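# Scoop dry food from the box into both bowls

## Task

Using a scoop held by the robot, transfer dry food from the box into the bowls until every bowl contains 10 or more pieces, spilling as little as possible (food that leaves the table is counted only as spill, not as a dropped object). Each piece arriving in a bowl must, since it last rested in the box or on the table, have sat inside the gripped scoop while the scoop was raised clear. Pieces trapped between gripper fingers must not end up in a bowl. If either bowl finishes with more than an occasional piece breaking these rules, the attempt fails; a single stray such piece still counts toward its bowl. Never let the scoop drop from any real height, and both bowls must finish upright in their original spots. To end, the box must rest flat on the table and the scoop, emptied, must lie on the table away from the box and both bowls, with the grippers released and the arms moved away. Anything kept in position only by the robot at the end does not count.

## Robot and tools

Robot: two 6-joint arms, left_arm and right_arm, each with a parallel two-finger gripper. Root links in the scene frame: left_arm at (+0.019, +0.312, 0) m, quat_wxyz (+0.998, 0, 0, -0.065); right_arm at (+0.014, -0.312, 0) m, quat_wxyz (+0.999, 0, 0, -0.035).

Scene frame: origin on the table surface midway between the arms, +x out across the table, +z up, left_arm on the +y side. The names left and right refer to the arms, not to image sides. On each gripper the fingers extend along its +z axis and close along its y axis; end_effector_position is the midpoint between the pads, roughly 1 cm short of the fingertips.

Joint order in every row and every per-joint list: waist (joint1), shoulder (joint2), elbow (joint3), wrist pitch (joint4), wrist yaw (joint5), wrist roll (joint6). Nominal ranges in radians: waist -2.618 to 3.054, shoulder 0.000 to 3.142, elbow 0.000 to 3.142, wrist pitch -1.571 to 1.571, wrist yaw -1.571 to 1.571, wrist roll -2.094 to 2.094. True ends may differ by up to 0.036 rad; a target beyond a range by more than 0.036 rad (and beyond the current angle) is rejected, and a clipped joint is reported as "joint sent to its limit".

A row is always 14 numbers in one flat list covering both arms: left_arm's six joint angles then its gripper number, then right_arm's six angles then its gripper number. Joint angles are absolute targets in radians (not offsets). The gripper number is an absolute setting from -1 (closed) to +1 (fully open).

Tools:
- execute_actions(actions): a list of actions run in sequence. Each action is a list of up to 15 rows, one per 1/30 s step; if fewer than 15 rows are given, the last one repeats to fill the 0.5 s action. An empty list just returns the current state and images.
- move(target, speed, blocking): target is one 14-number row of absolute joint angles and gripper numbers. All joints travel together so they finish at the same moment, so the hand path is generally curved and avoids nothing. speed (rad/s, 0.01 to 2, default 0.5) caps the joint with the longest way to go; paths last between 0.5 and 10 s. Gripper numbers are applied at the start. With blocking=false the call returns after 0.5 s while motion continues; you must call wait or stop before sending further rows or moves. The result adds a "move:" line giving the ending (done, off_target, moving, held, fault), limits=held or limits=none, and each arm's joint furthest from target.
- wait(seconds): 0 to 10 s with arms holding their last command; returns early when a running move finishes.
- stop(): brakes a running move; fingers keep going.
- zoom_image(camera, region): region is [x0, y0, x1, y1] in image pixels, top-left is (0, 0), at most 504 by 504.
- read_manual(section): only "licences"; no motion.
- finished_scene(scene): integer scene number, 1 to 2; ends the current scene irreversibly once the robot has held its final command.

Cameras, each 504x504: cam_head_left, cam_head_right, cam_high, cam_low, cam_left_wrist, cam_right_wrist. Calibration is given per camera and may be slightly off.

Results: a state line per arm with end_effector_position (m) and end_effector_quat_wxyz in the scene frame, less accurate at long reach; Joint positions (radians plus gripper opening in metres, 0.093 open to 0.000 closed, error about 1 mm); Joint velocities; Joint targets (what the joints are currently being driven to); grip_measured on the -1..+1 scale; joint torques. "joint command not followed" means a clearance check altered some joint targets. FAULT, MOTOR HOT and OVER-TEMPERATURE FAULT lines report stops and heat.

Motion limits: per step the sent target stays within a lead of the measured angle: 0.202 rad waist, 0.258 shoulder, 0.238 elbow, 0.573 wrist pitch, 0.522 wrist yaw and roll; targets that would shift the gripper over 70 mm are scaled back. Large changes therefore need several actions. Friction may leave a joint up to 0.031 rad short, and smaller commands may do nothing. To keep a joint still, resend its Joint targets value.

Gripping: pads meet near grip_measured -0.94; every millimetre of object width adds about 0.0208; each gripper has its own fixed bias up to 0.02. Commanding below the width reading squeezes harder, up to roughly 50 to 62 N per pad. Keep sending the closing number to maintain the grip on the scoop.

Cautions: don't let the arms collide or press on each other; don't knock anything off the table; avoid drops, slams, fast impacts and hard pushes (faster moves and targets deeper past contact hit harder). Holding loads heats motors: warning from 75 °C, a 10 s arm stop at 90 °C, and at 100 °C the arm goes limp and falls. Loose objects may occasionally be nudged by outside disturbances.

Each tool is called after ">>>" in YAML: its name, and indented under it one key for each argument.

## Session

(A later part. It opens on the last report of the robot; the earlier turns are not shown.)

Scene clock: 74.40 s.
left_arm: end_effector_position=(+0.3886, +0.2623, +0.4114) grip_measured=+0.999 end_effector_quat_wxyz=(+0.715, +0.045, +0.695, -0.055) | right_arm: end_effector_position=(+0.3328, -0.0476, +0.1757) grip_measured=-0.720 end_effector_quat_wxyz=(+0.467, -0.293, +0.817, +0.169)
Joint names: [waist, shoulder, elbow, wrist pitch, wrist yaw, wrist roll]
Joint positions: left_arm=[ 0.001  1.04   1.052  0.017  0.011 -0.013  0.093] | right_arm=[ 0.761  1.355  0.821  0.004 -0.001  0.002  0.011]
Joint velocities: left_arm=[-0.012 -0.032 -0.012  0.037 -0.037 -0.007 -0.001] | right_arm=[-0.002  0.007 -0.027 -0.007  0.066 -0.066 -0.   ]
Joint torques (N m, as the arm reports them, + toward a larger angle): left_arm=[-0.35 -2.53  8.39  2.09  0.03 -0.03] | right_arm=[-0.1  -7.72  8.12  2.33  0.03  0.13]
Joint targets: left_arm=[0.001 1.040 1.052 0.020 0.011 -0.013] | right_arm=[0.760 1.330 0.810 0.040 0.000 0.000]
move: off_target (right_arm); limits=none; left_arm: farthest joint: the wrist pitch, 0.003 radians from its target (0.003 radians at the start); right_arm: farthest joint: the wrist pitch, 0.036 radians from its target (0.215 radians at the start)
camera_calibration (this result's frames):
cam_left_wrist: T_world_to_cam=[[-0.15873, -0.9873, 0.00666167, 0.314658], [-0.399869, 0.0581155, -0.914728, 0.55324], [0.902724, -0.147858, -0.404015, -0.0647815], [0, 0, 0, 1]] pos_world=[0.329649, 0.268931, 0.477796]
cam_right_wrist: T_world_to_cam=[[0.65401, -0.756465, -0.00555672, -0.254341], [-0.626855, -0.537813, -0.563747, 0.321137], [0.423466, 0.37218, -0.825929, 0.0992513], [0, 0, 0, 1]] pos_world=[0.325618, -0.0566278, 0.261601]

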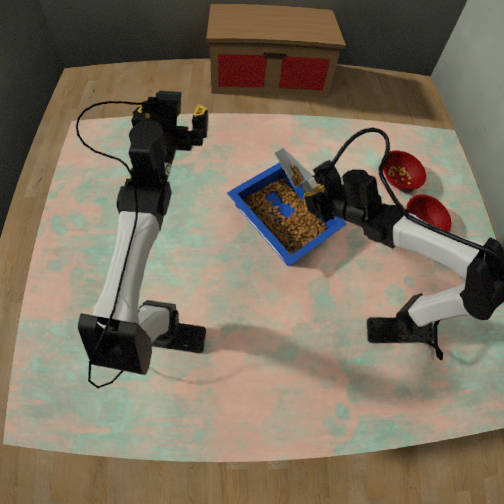

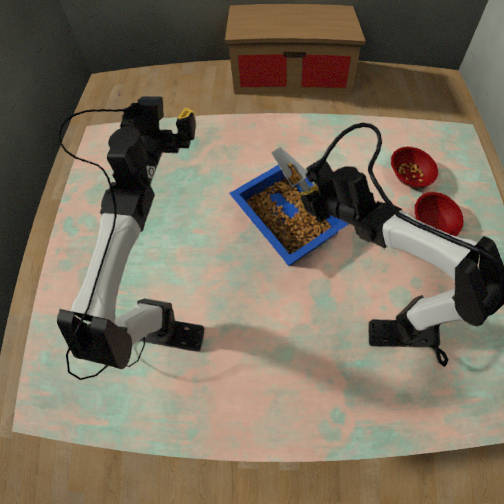

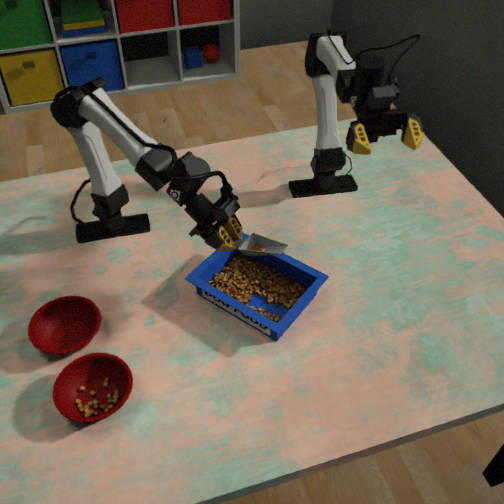

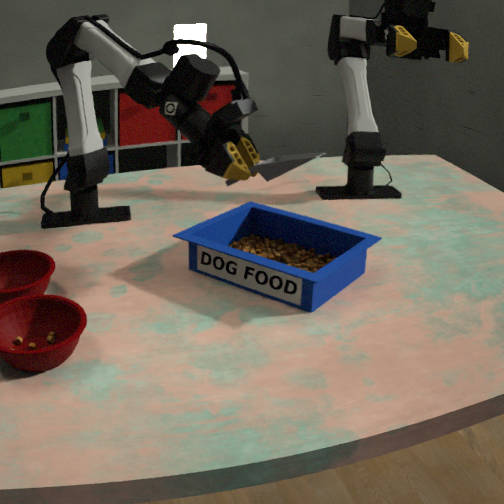

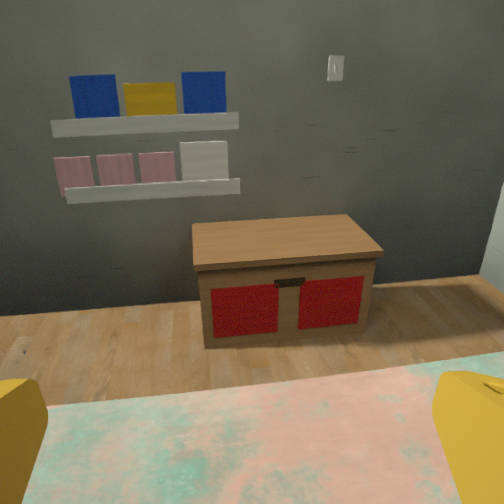

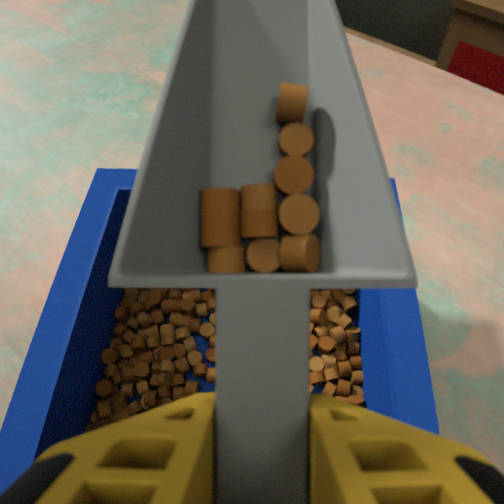

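>>> execute_actions:
  actions: []

Scene clock: 76.57 s.
left_arm: end_effector_position=(+0.3886, +0.2623, +0.4114) grip_measured=+0.999 end_effector_quat_wxyz=(+0.715, +0.045, +0.695, -0.055) | right_arm: end_effector_position=(+0.3328, -0.0476, +0.1758) grip_measured=-0.720 end_effector_quat_wxyz=(+0.468, -0.293, +0.817, +0.169)
Joint names: [waist, shoulder, elbow, wrist pitch, wrist yaw, wrist roll]
Joint positions: left_arm=[ 0.001  1.04   1.052  0.017  0.011 -0.013  0.093] | right_arm=[ 0.761  1.355  0.821  0.004 -0.001  0.002  0.011]
Joint velocities: left_arm=[-0.012 -0.007 -0.012 -0.066 -0.051 -0.022 -0.   ] | right_arm=[ 0.017 -0.007  0.027  0.007 -0.022 -0.051 -0.   ]
Joint torques (N m, as the arm reports them, + toward a larger angle): left_arm=[-0.34 -2.54  8.39  2.09  0.02 -0.03] | right_arm=[-0.05 -7.82  8.1   2.33  0.03  0.14]
Joint targets: left_arm=[0.001 1.040 1.052 0.020 0.011 -0.013] | right_arm=[0.760 1.330 0.810 0.040 0.000 0.000]
camera_calibration (this result's frames):
cam_left_wrist: T_world_to_cam=[[-0.15873, -0.9873, 0.00666167, 0.314658], [-0.399869, 0.0581155, -0.914728, 0.55324], [0.902724, -0.147858, -0.404015, -0.0647815], [0, 0, 0, 1]] pos_world=[0.329649, 0.268931, 0.477796]
cam_right_wrist: T_world_to_cam=[[0.654012, -0.756464, -0.00554852, -0.254344], [-0.626689, -0.537676, -0.564062, 0.321227], [0.423709, 0.37238, -0.825714, 0.0991818], [0, 0, 0, 1]] pos_world=[0.325629, -0.0566189, 0.261677]

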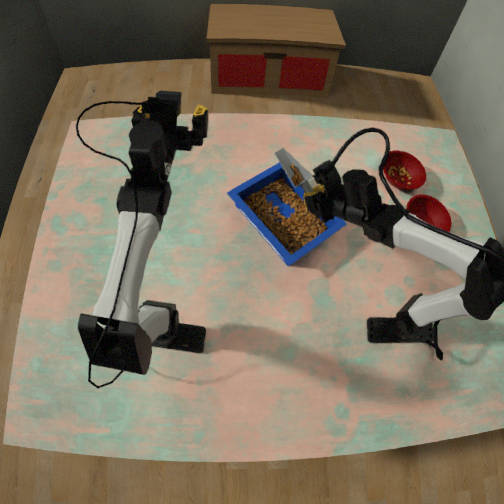

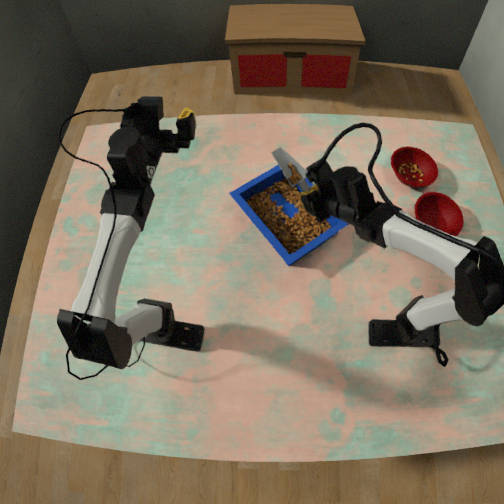

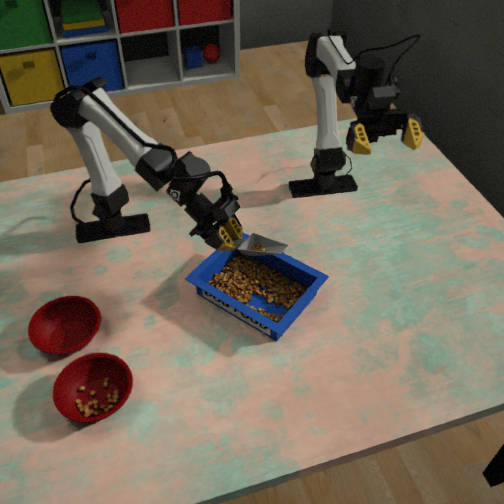

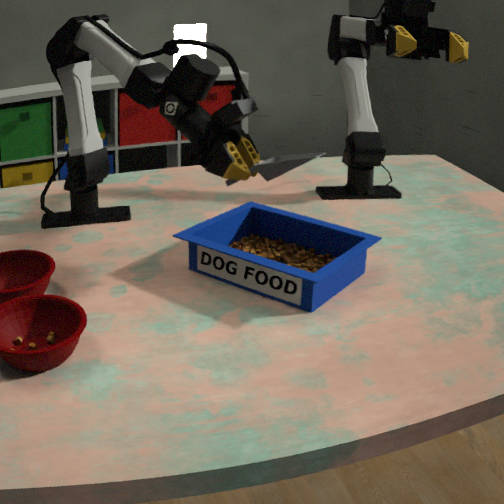

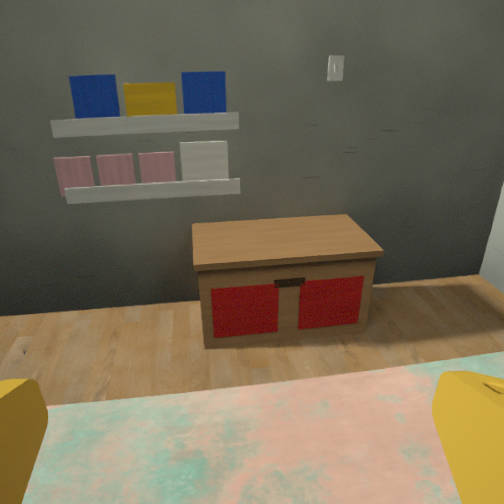

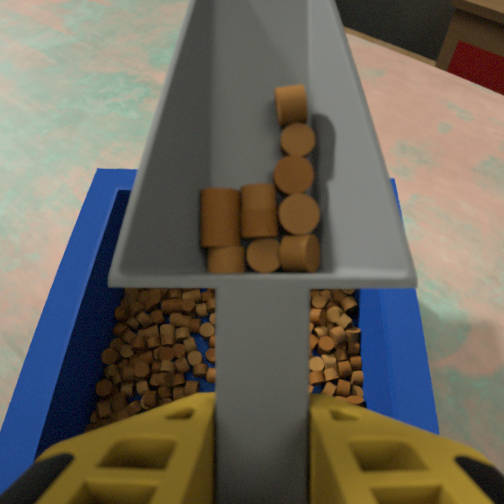

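>>> move:
  target: [0.001,1.040,1.052,0.020,0.011,-0.013,1.0,-0.33,0.83,0.67,-0.77,0,0,-1]
  speed: 0.7

>>> move:
  target: [0.001,1.040,1.052,0.020,0.011,-0.013,1.0,-0.33,1.45,1.31,-1.33,0,0,-1]
  speed: 0.6

Scene clock: 81.77 s.
left_arm: end_effector_position=(+0.3886, +0.2623, +0.4114) grip_measured=+0.999 end_effector_quat_wxyz=(+0.715, +0.045, +0.695, -0.055) | right_arm: end_effector_position=(+0.2355, -0.4027, +0.1319) grip_measured=-0.720 end_effector_quat_wxyz=(+0.300, +0.185, +0.934, -0.059)
Joint names: [waist, shoulder, elbow, wrist pitch, wrist yaw, wrist roll]
Joint positions: left_arm=[ 0.001  1.04   1.052  0.017  0.011 -0.013  0.093] | right_arm=[-0.32   0.854  0.679 -0.773  0.001  0.002  0.011]
Joint velocities: left_arm=[-0.002  0.007 -0.002  0.037 -0.022 -0.022 -0.001] | right_arm=[ 0.007 -0.002 -0.002 -0.081 -0.007 -0.007 -0.   ]
Joint torques (N m, as the arm reports them, + toward a larger angle): left_arm=[-0.35 -2.55  8.39  2.09  0.02 -0.03] | right_arm=[-0.8  -2.74  8.01  1.53  0.02  0.13]
Joint targets: left_arm=[0.001 1.040 1.052 0.020 0.011 -0.013] | right_arm=[-0.330 0.830 0.670 -0.770 -0.000 0.000]
move: off_target (right_arm); limits=none; left_arm: farthest joint: the wrist pitch, 0.003 radians from its target (0.003 radians at the start); right_arm: farthest joint: the shoulder, 0.024 radians from its target (0.525 radians at the start)
camera_calibration (this result's frames):
cam_left_wrist: T_world_to_cam=[[-0.15873, -0.9873, 0.00666167, 0.314658], [-0.399869, 0.0581155, -0.914728, 0.55324], [0.902724, -0.147858, -0.404015, -0.0647815], [0, 0, 0, 1]] pos_world=[0.329649, 0.268931, 0.477796]
cam_right_wrist: T_world_to_cam=[[-0.364016, -0.931304, -0.012878, -0.28929], [-0.915344, 0.360265, -0.179874, 0.423478], [0.172156, -0.053689, -0.983605, 0.14497], [0, 0, 0, 1]] pos_world=[0.257365, -0.414198, 0.21504]

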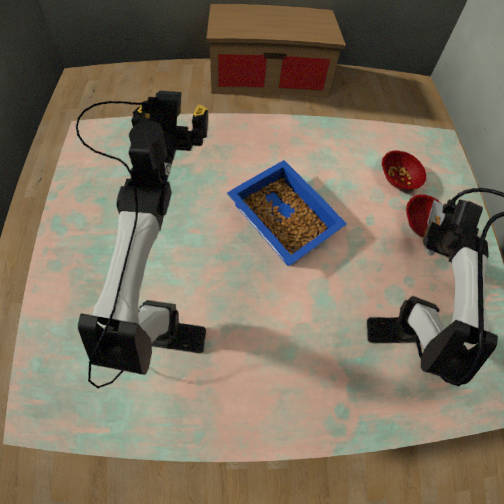

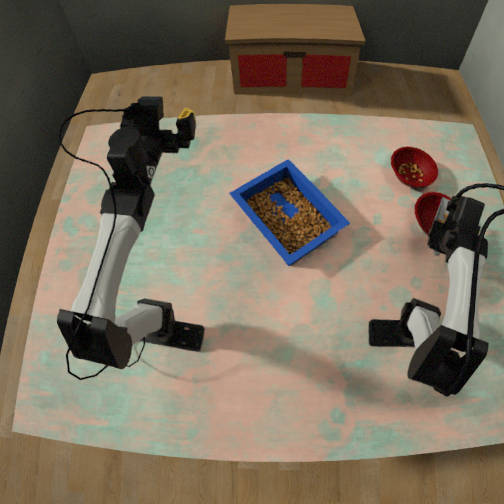

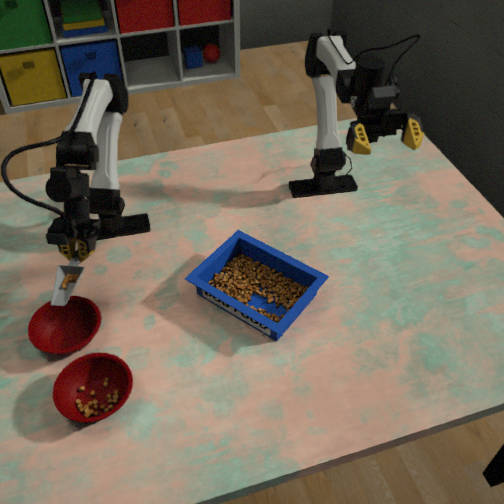

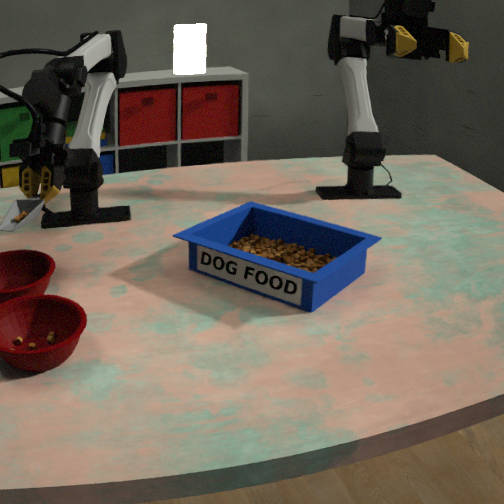

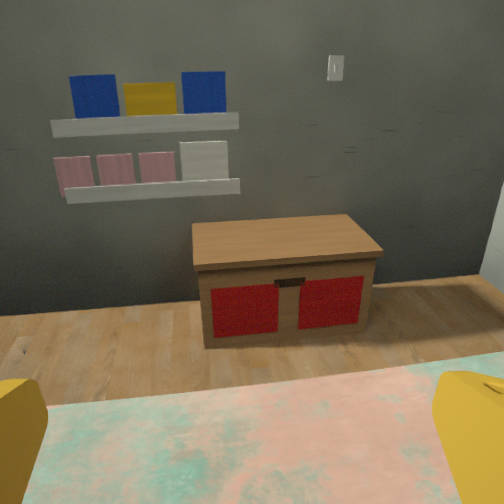

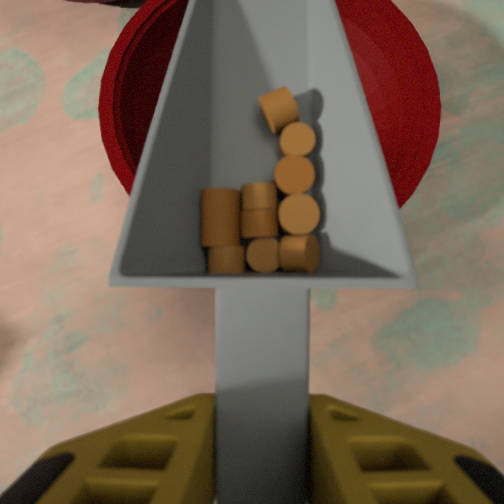

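Scene clock: 83.60 s.
left_arm: end_effector_position=(+0.3886, +0.2623, +0.4114) grip_measured=+0.999 end_effector_quat_wxyz=(+0.715, +0.045, +0.695, -0.055) | right_arm: end_effector_position=(+0.2542, -0.4104, +0.1562) grip_measured=-0.720 end_effector_quat_wxyz=(+0.048, +0.194, +0.980, -0.010)
Joint names: [waist, shoulder, elbow, wrist pitch, wrist yaw, wrist roll]
Joint positions: left_arm=[ 0.001  1.04   1.052  0.017  0.011 -0.013  0.093] | right_arm=[-0.32   1.437  1.285 -1.321  0.001  0.002  0.011]
Joint velocities: left_arm=[-0.007 -0.012  0.007  0.022 -0.037 -0.007 -0.001] | right_arm=[ 0.007 -0.007  0.002  0.007 -0.022 -0.11   0.002]
Joint torques (N m, as the arm reports them, + toward a larger angle): left_arm=[-0.35 -2.55  8.38  2.09  0.03 -0.03] | right_arm=[-0.79 -4.13 10.13  0.47  0.04  0.11]
Joint targets: left_arm=[0.001 1.040 1.052 0.020 0.011 -0.013] | right_arm=[-0.330 1.450 1.310 -1.330 0.000 -0.000]
move: off_target (right_arm); limits=none; left_arm: farthest joint: the wrist pitch, 0.003 radians from its target (0.003 radians at the start); right_arm: farthest joint: the elbow, 0.025 radians from its target (0.631 radians at the start)
camera_calibration (this result's frames):
cam_left_wrist: T_world_to_cam=[[-0.158727, -0.9873, 0.00667302, 0.314653], [-0.400215, 0.0581606, -0.914574, 0.553216], [0.902571, -0.147838, -0.404364, -0.0646238], [0, 0, 0, 1]] pos_world=[0.329677, 0.268928, 0.477726]
cam_right_wrist: T_world_to_cam=[[-0.372056, -0.928005, -0.0195196, -0.28488], [-0.876466, 0.344314, 0.336536, 0.350608], [-0.305586, 0.142318, -0.941468, 0.3605], [0, 0, 0, 1]] pos_world=[0.311468, -0.436395, 0.215847]

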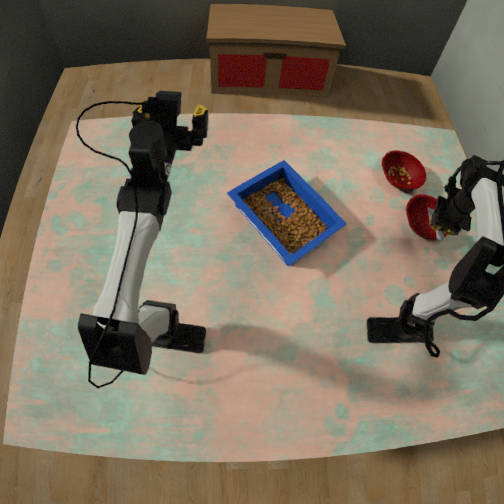

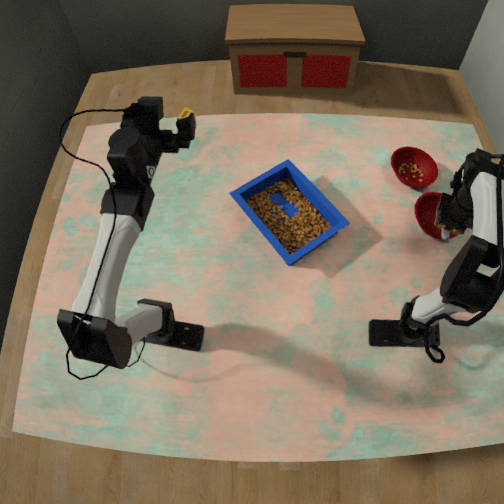

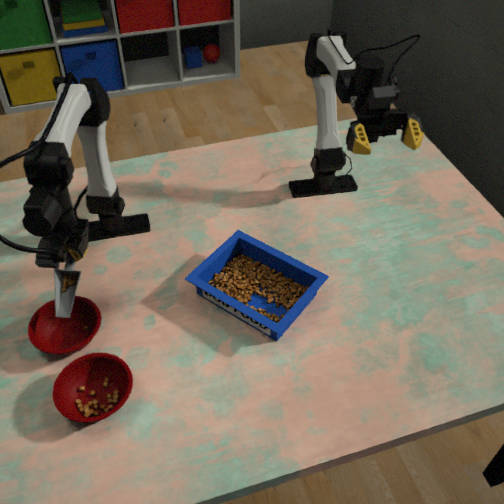

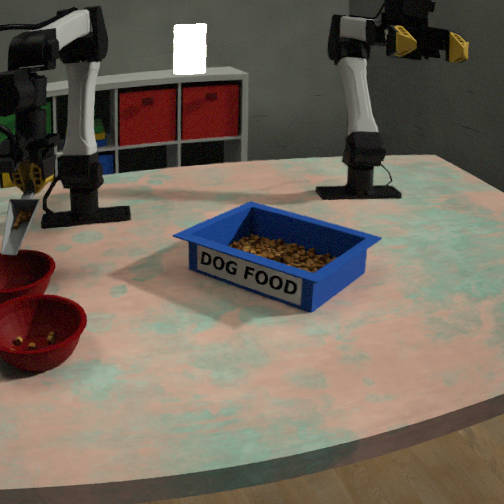

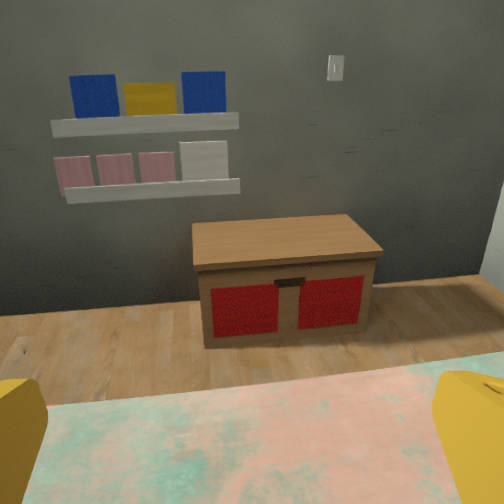

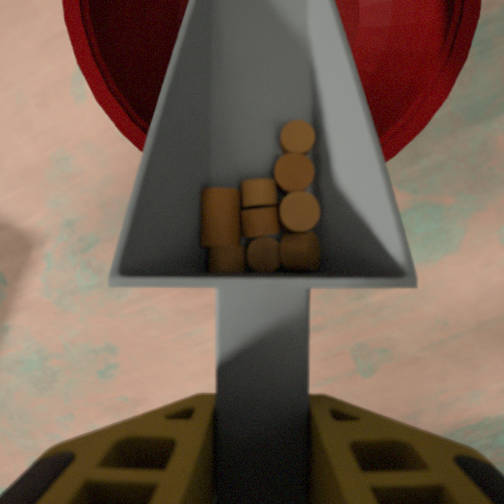

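>>> move:
  target: [0.001,1.040,1.052,0.020,0.011,-0.013,1.0,-0.33,1.695,1.55,-1.56,0,0,-1]
  speed: 0.3

Scene clock: 85.33 s.
left_arm: end_effector_position=(+0.3886, +0.2623, +0.4114) grip_measured=+0.999 end_effector_quat_wxyz=(+0.715, +0.045, +0.695, -0.055) | right_arm: end_effector_position=(+0.2639, -0.4144, +0.1564) grip_measured=-0.720 end_effector_quat_wxyz=(-0.062, +0.194, +0.979, +0.012)
Joint names: [waist, shoulder, elbow, wrist pitch, wrist yaw, wrist roll]
Joint positions: left_arm=[ 0.001  1.04   1.052  0.017  0.011 -0.013  0.093] | right_arm=[-0.32   1.683  1.526 -1.54   0.001  0.002  0.011]
Joint velocities: left_arm=[-0.002 -0.012  0.012 -0.007 -0.007 -0.066  0.   ] | right_arm=[ 0.002 -0.007 -0.017 -0.022 -0.022  0.007 -0.001]
Joint torques (N m, as the arm reports them, + toward a larger angle): left_arm=[-0.35 -2.54  8.39  2.09  0.02 -0.03] | right_arm=[-0.73 -6.27  9.48 -0.03  0.03  0.12]
Joint targets: left_arm=[0.001 1.040 1.052 0.020 0.011 -0.013] | right_arm=[-0.330 1.695 1.550 -1.555 -0.000 -0.000]
joint sent to its limit (right arm) — the command would take the wrist pitch past its lower limit, so that joint was sent only as far as its limit.
move: off_target (right_arm); limits=none; left_arm: farthest joint: the wrist pitch, 0.003 radians from its target (0.003 radians at the start); right_arm: farthest joint: the elbow, 0.024 radians from its target (0.265 radians at the start)
camera_calibration (this result's frames):
cam_left_wrist: T_world_to_cam=[[-0.158727, -0.9873, 0.00667302, 0.314653], [-0.400215, 0.0581606, -0.914574, 0.553216], [0.902571, -0.147838, -0.404364, -0.0646238], [0, 0, 0, 1]] pos_world=[0.329677, 0.268928, 0.477726]
cam_right_wrist: T_world_to_cam=[[-0.376259, -0.926281, -0.0208177, -0.282934], [-0.785389, 0.306947, 0.537538, 0.289491], [-0.491521, 0.218604, -0.842982, 0.429542], [0, 0, 0, 1]] pos_world=[0.332036, -0.444834, 0.200594]

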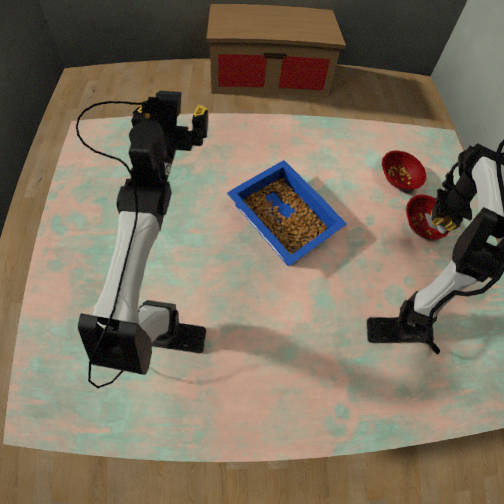

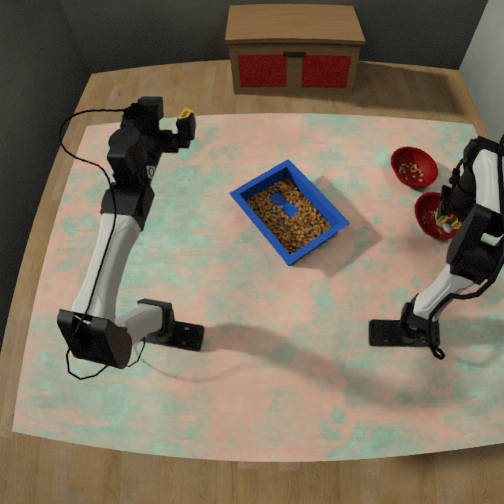

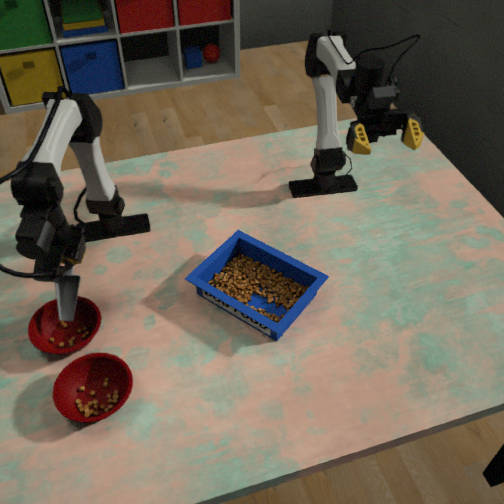

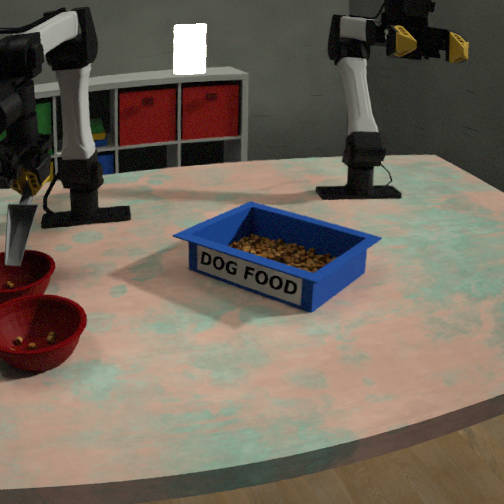

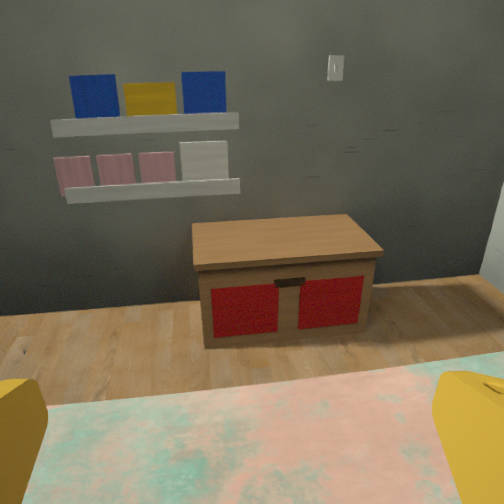

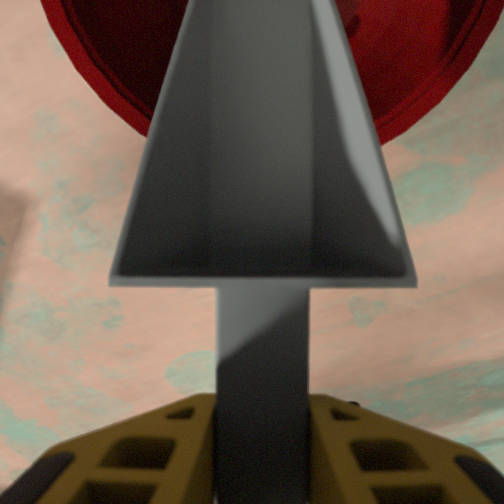

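>>> move:
  target: [0.001,1.040,1.052,0.020,0.011,-0.013,1.0,0.18,1.055,1.015,-1.06,0,0,-1]
  speed: 0.8

>>> zoom_image:
  camera: "cam_high"
  region: [10, 280, 150, 430]

>>> zoom_image:
  camera: "cam_head_right"
  region: [380, 140, 490, 250]

Scene clock: 89.03 s.
left_arm: end_effector_position=(+0.3886, +0.2623, +0.4114) grip_measured=+0.999 end_effector_quat_wxyz=(+0.715, +0.045, +0.695, -0.055) | right_arm: end_effector_position=(+0.2571, -0.2871, +0.1737) grip_measured=-0.720 end_effector_quat_wxyz=(+0.216, -0.048, +0.975, +0.011)
Joint names: [waist, shoulder, elbow, wrist pitch, wrist yaw, wrist roll]
Joint positions: left_arm=[ 0.001  1.04   1.052  0.017  0.011 -0.013  0.093] | right_arm=[ 0.17   1.076  1.026 -1.085  0.     0.002  0.011]
Joint velocities: left_arm=[-0.022  0.022 -0.002 -0.007 -0.051  0.007  0.   ] | right_arm=[ 0.007  0.002  0.012  0.007 -0.051  0.037  0.001]
Joint torques (N m, as the arm reports them, + toward a larger angle): left_arm=[-0.35 -2.54  8.38  2.09  0.03 -0.03] | right_arm=[ 0.73 -3.94  7.32  1.43  0.03  0.11]
Joint targets: left_arm=[0.001 1.040 1.052 0.020 0.011 -0.013] | right_arm=[0.180 1.055 1.015 -1.060 0.000 0.000]
move: off_target (right_arm); limits=none; left_arm: farthest joint: the wrist pitch, 0.003 radians from its target (0.003 radians at the start); right_arm: farthest joint: the wrist pitch, 0.025 radians from its target (0.481 radians at the start)
camera_calibration (this result's frames):
cam_left_wrist: T_world_to_cam=[[-0.158727, -0.9873, 0.00667302, 0.314653], [-0.400215, 0.0581606, -0.914574, 0.553216], [0.902571, -0.147838, -0.404364, -0.0646238], [0, 0, 0, 1]] pos_world=[0.329677, 0.268928, 0.477726]
cam_right_wrist: T_world_to_cam=[[0.114796, -0.993259, -0.0161076, -0.313548], [-0.993358, -0.114905, 0.00604121, 0.260488], [-0.00785133, 0.0153071, -0.999852, 0.257397], [0, 0, 0, 1]] pos_world=[0.296773, -0.285442, 0.250735]

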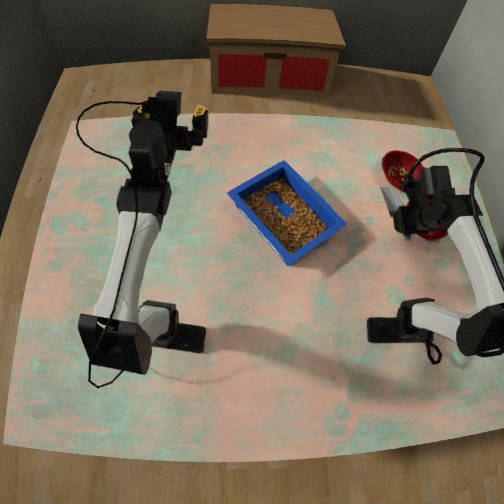

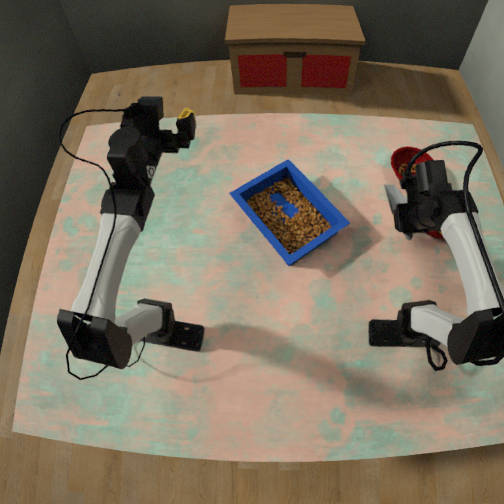

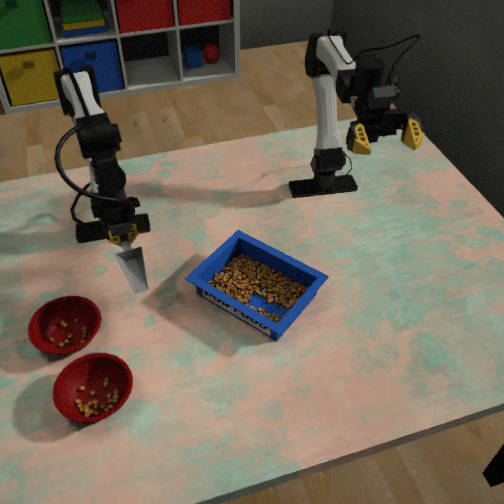

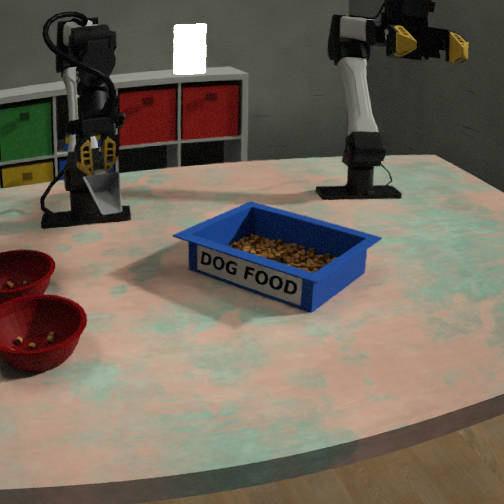

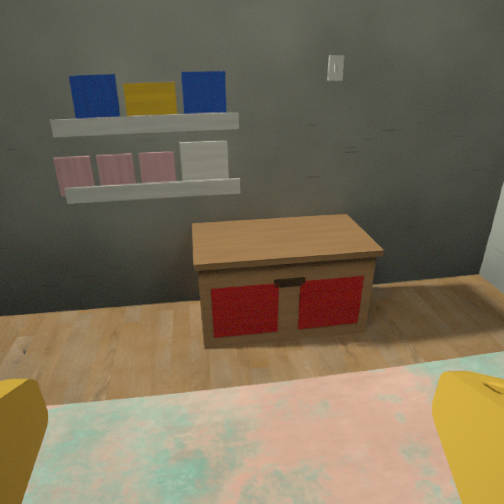

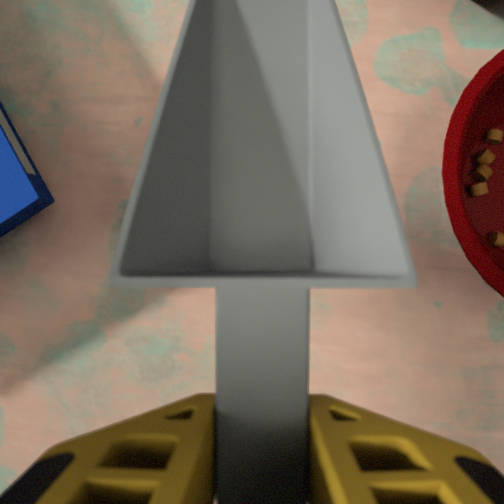

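Region (10, 280, 150, 430) of cam_high's 504x504 image, scaled by 3.360, with more detail than that image has; it fills the left 470 columns of this view, and the rest is white.

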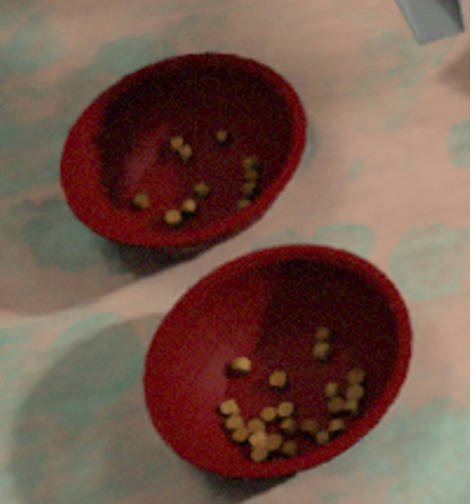

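Region (380, 140, 490, 250) of cam_head_right's 504x504 image, scaled by 4.582, with more detail than that image has.

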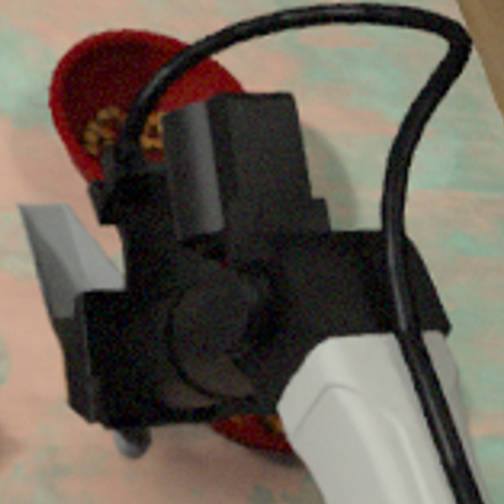

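>>> move:
  target: [0.001,1.040,1.052,0.020,0.011,-0.013,1.0,0.18,1.148,0.505,-0.482,0,0,-1]
  speed: 0.6

>>> zoom_image:
  camera: "cam_low"
  region: [40, 160, 200, 300]

Scene clock: 91.37 s.
left_arm: end_effector_position=(+0.3886, +0.2623, +0.4114) grip_measured=+0.999 end_effector_quat_wxyz=(+0.715, +0.045, +0.695, -0.055) | right_arm: end_effector_position=(+0.2598, -0.2869, +0.0416) grip_measured=-0.720 end_effector_quat_wxyz=(+0.222, -0.048, +0.974, +0.011)
Joint names: [waist, shoulder, elbow, wrist pitch, wrist yaw, wrist roll]
Joint positions: left_arm=[ 0.001  1.04   1.052  0.017  0.011 -0.013  0.093] | right_arm=[ 0.17   1.129  0.515 -0.508  0.     0.002  0.011]
Joint velocities: left_arm=[-0.007  0.022 -0.002 -0.051 -0.066 -0.066 -0.   ] | right_arm=[ 0.002 -0.002  0.017 -0.007  0.037  0.007 -0.001]
Joint torques (N m, as the arm reports them, + toward a larger angle): left_arm=[-0.35 -2.53  8.38  2.09  0.03 -0.03] | right_arm=[ 0.68 -0.93  7.19  1.47  0.04  0.12]
Joint targets: left_arm=[0.001 1.040 1.052 0.020 0.011 -0.013] | right_arm=[0.180 1.148 0.505 -0.482 0.000 0.000]
move: off_target (right_arm); limits=none; left_arm: farthest joint: the wrist pitch, 0.003 radians from its target (0.003 radians at the start); right_arm: farthest joint: the wrist pitch, 0.026 radians from its target (0.603 radians at the start)
camera_calibration (this result's frames):
cam_left_wrist: T_world_to_cam=[[-0.158727, -0.9873, 0.00667302, 0.314653], [-0.400215, 0.0581606, -0.914574, 0.553216], [0.902571, -0.147838, -0.404364, -0.0646238], [0, 0, 0, 1]] pos_world=[0.329677, 0.268928, 0.477726]
cam_right_wrist: T_world_to_cam=[[0.115008, -0.993237, -0.0159165, -0.31577], [-0.99335, -0.114904, -0.00730896, 0.264529], [0.00543066, 0.0166513, -0.999847, 0.122322], [0, 0, 0, 1]] pos_world=[0.298422, -0.285276, 0.119211]

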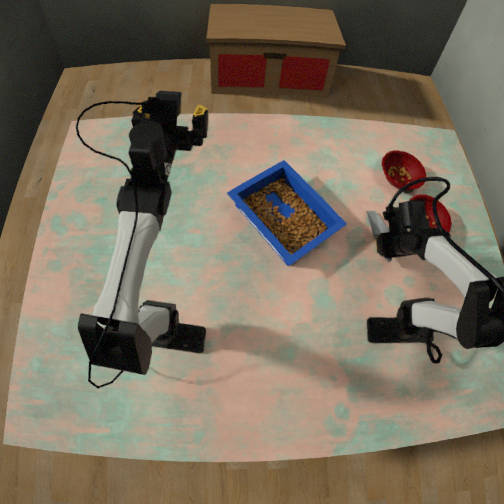

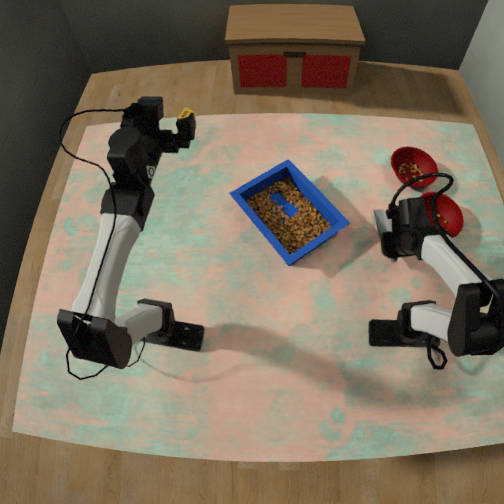

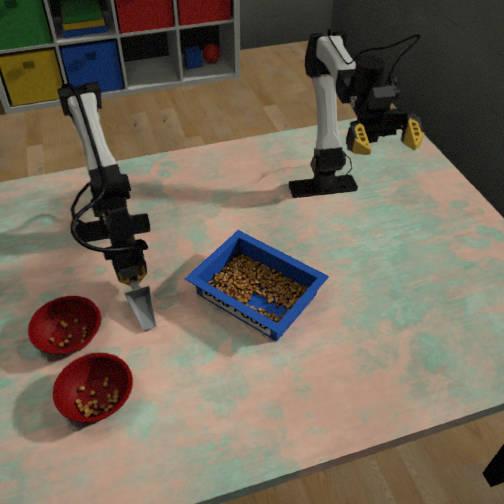

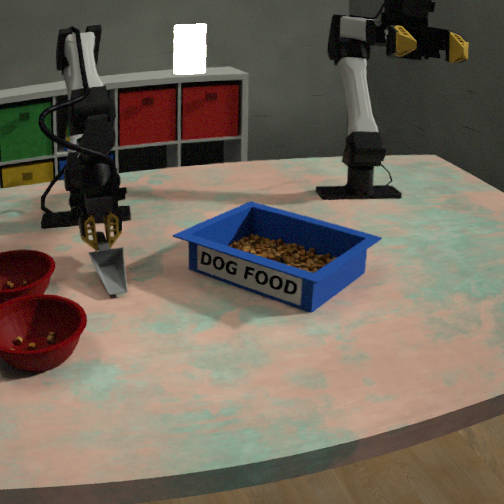

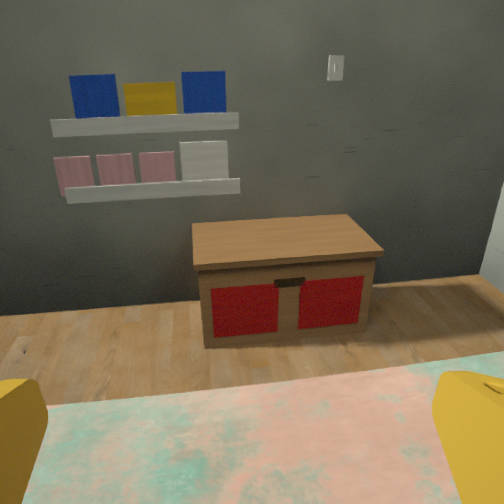

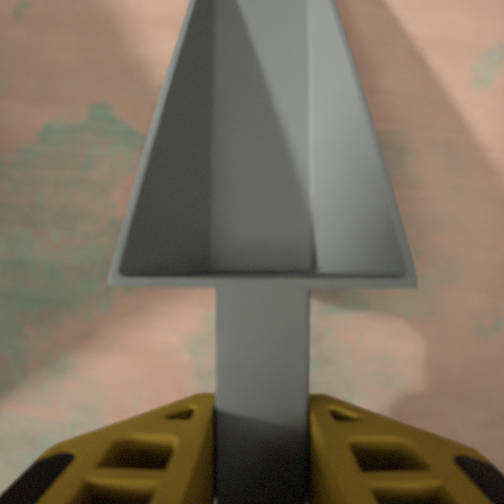

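Region (40, 160, 200, 300) of cam_low's 504x504 image, scaled by 3.150, with more detail than that image has; it fills the top 441 rows of this view, and the rest is white.

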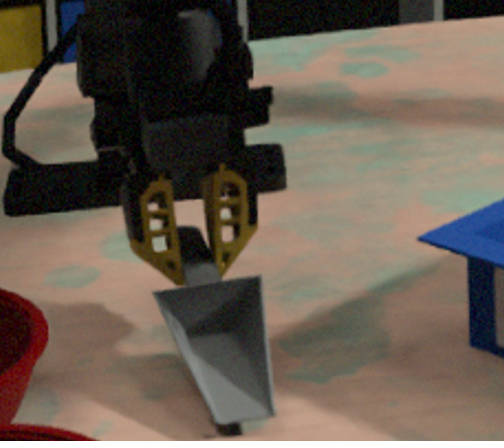

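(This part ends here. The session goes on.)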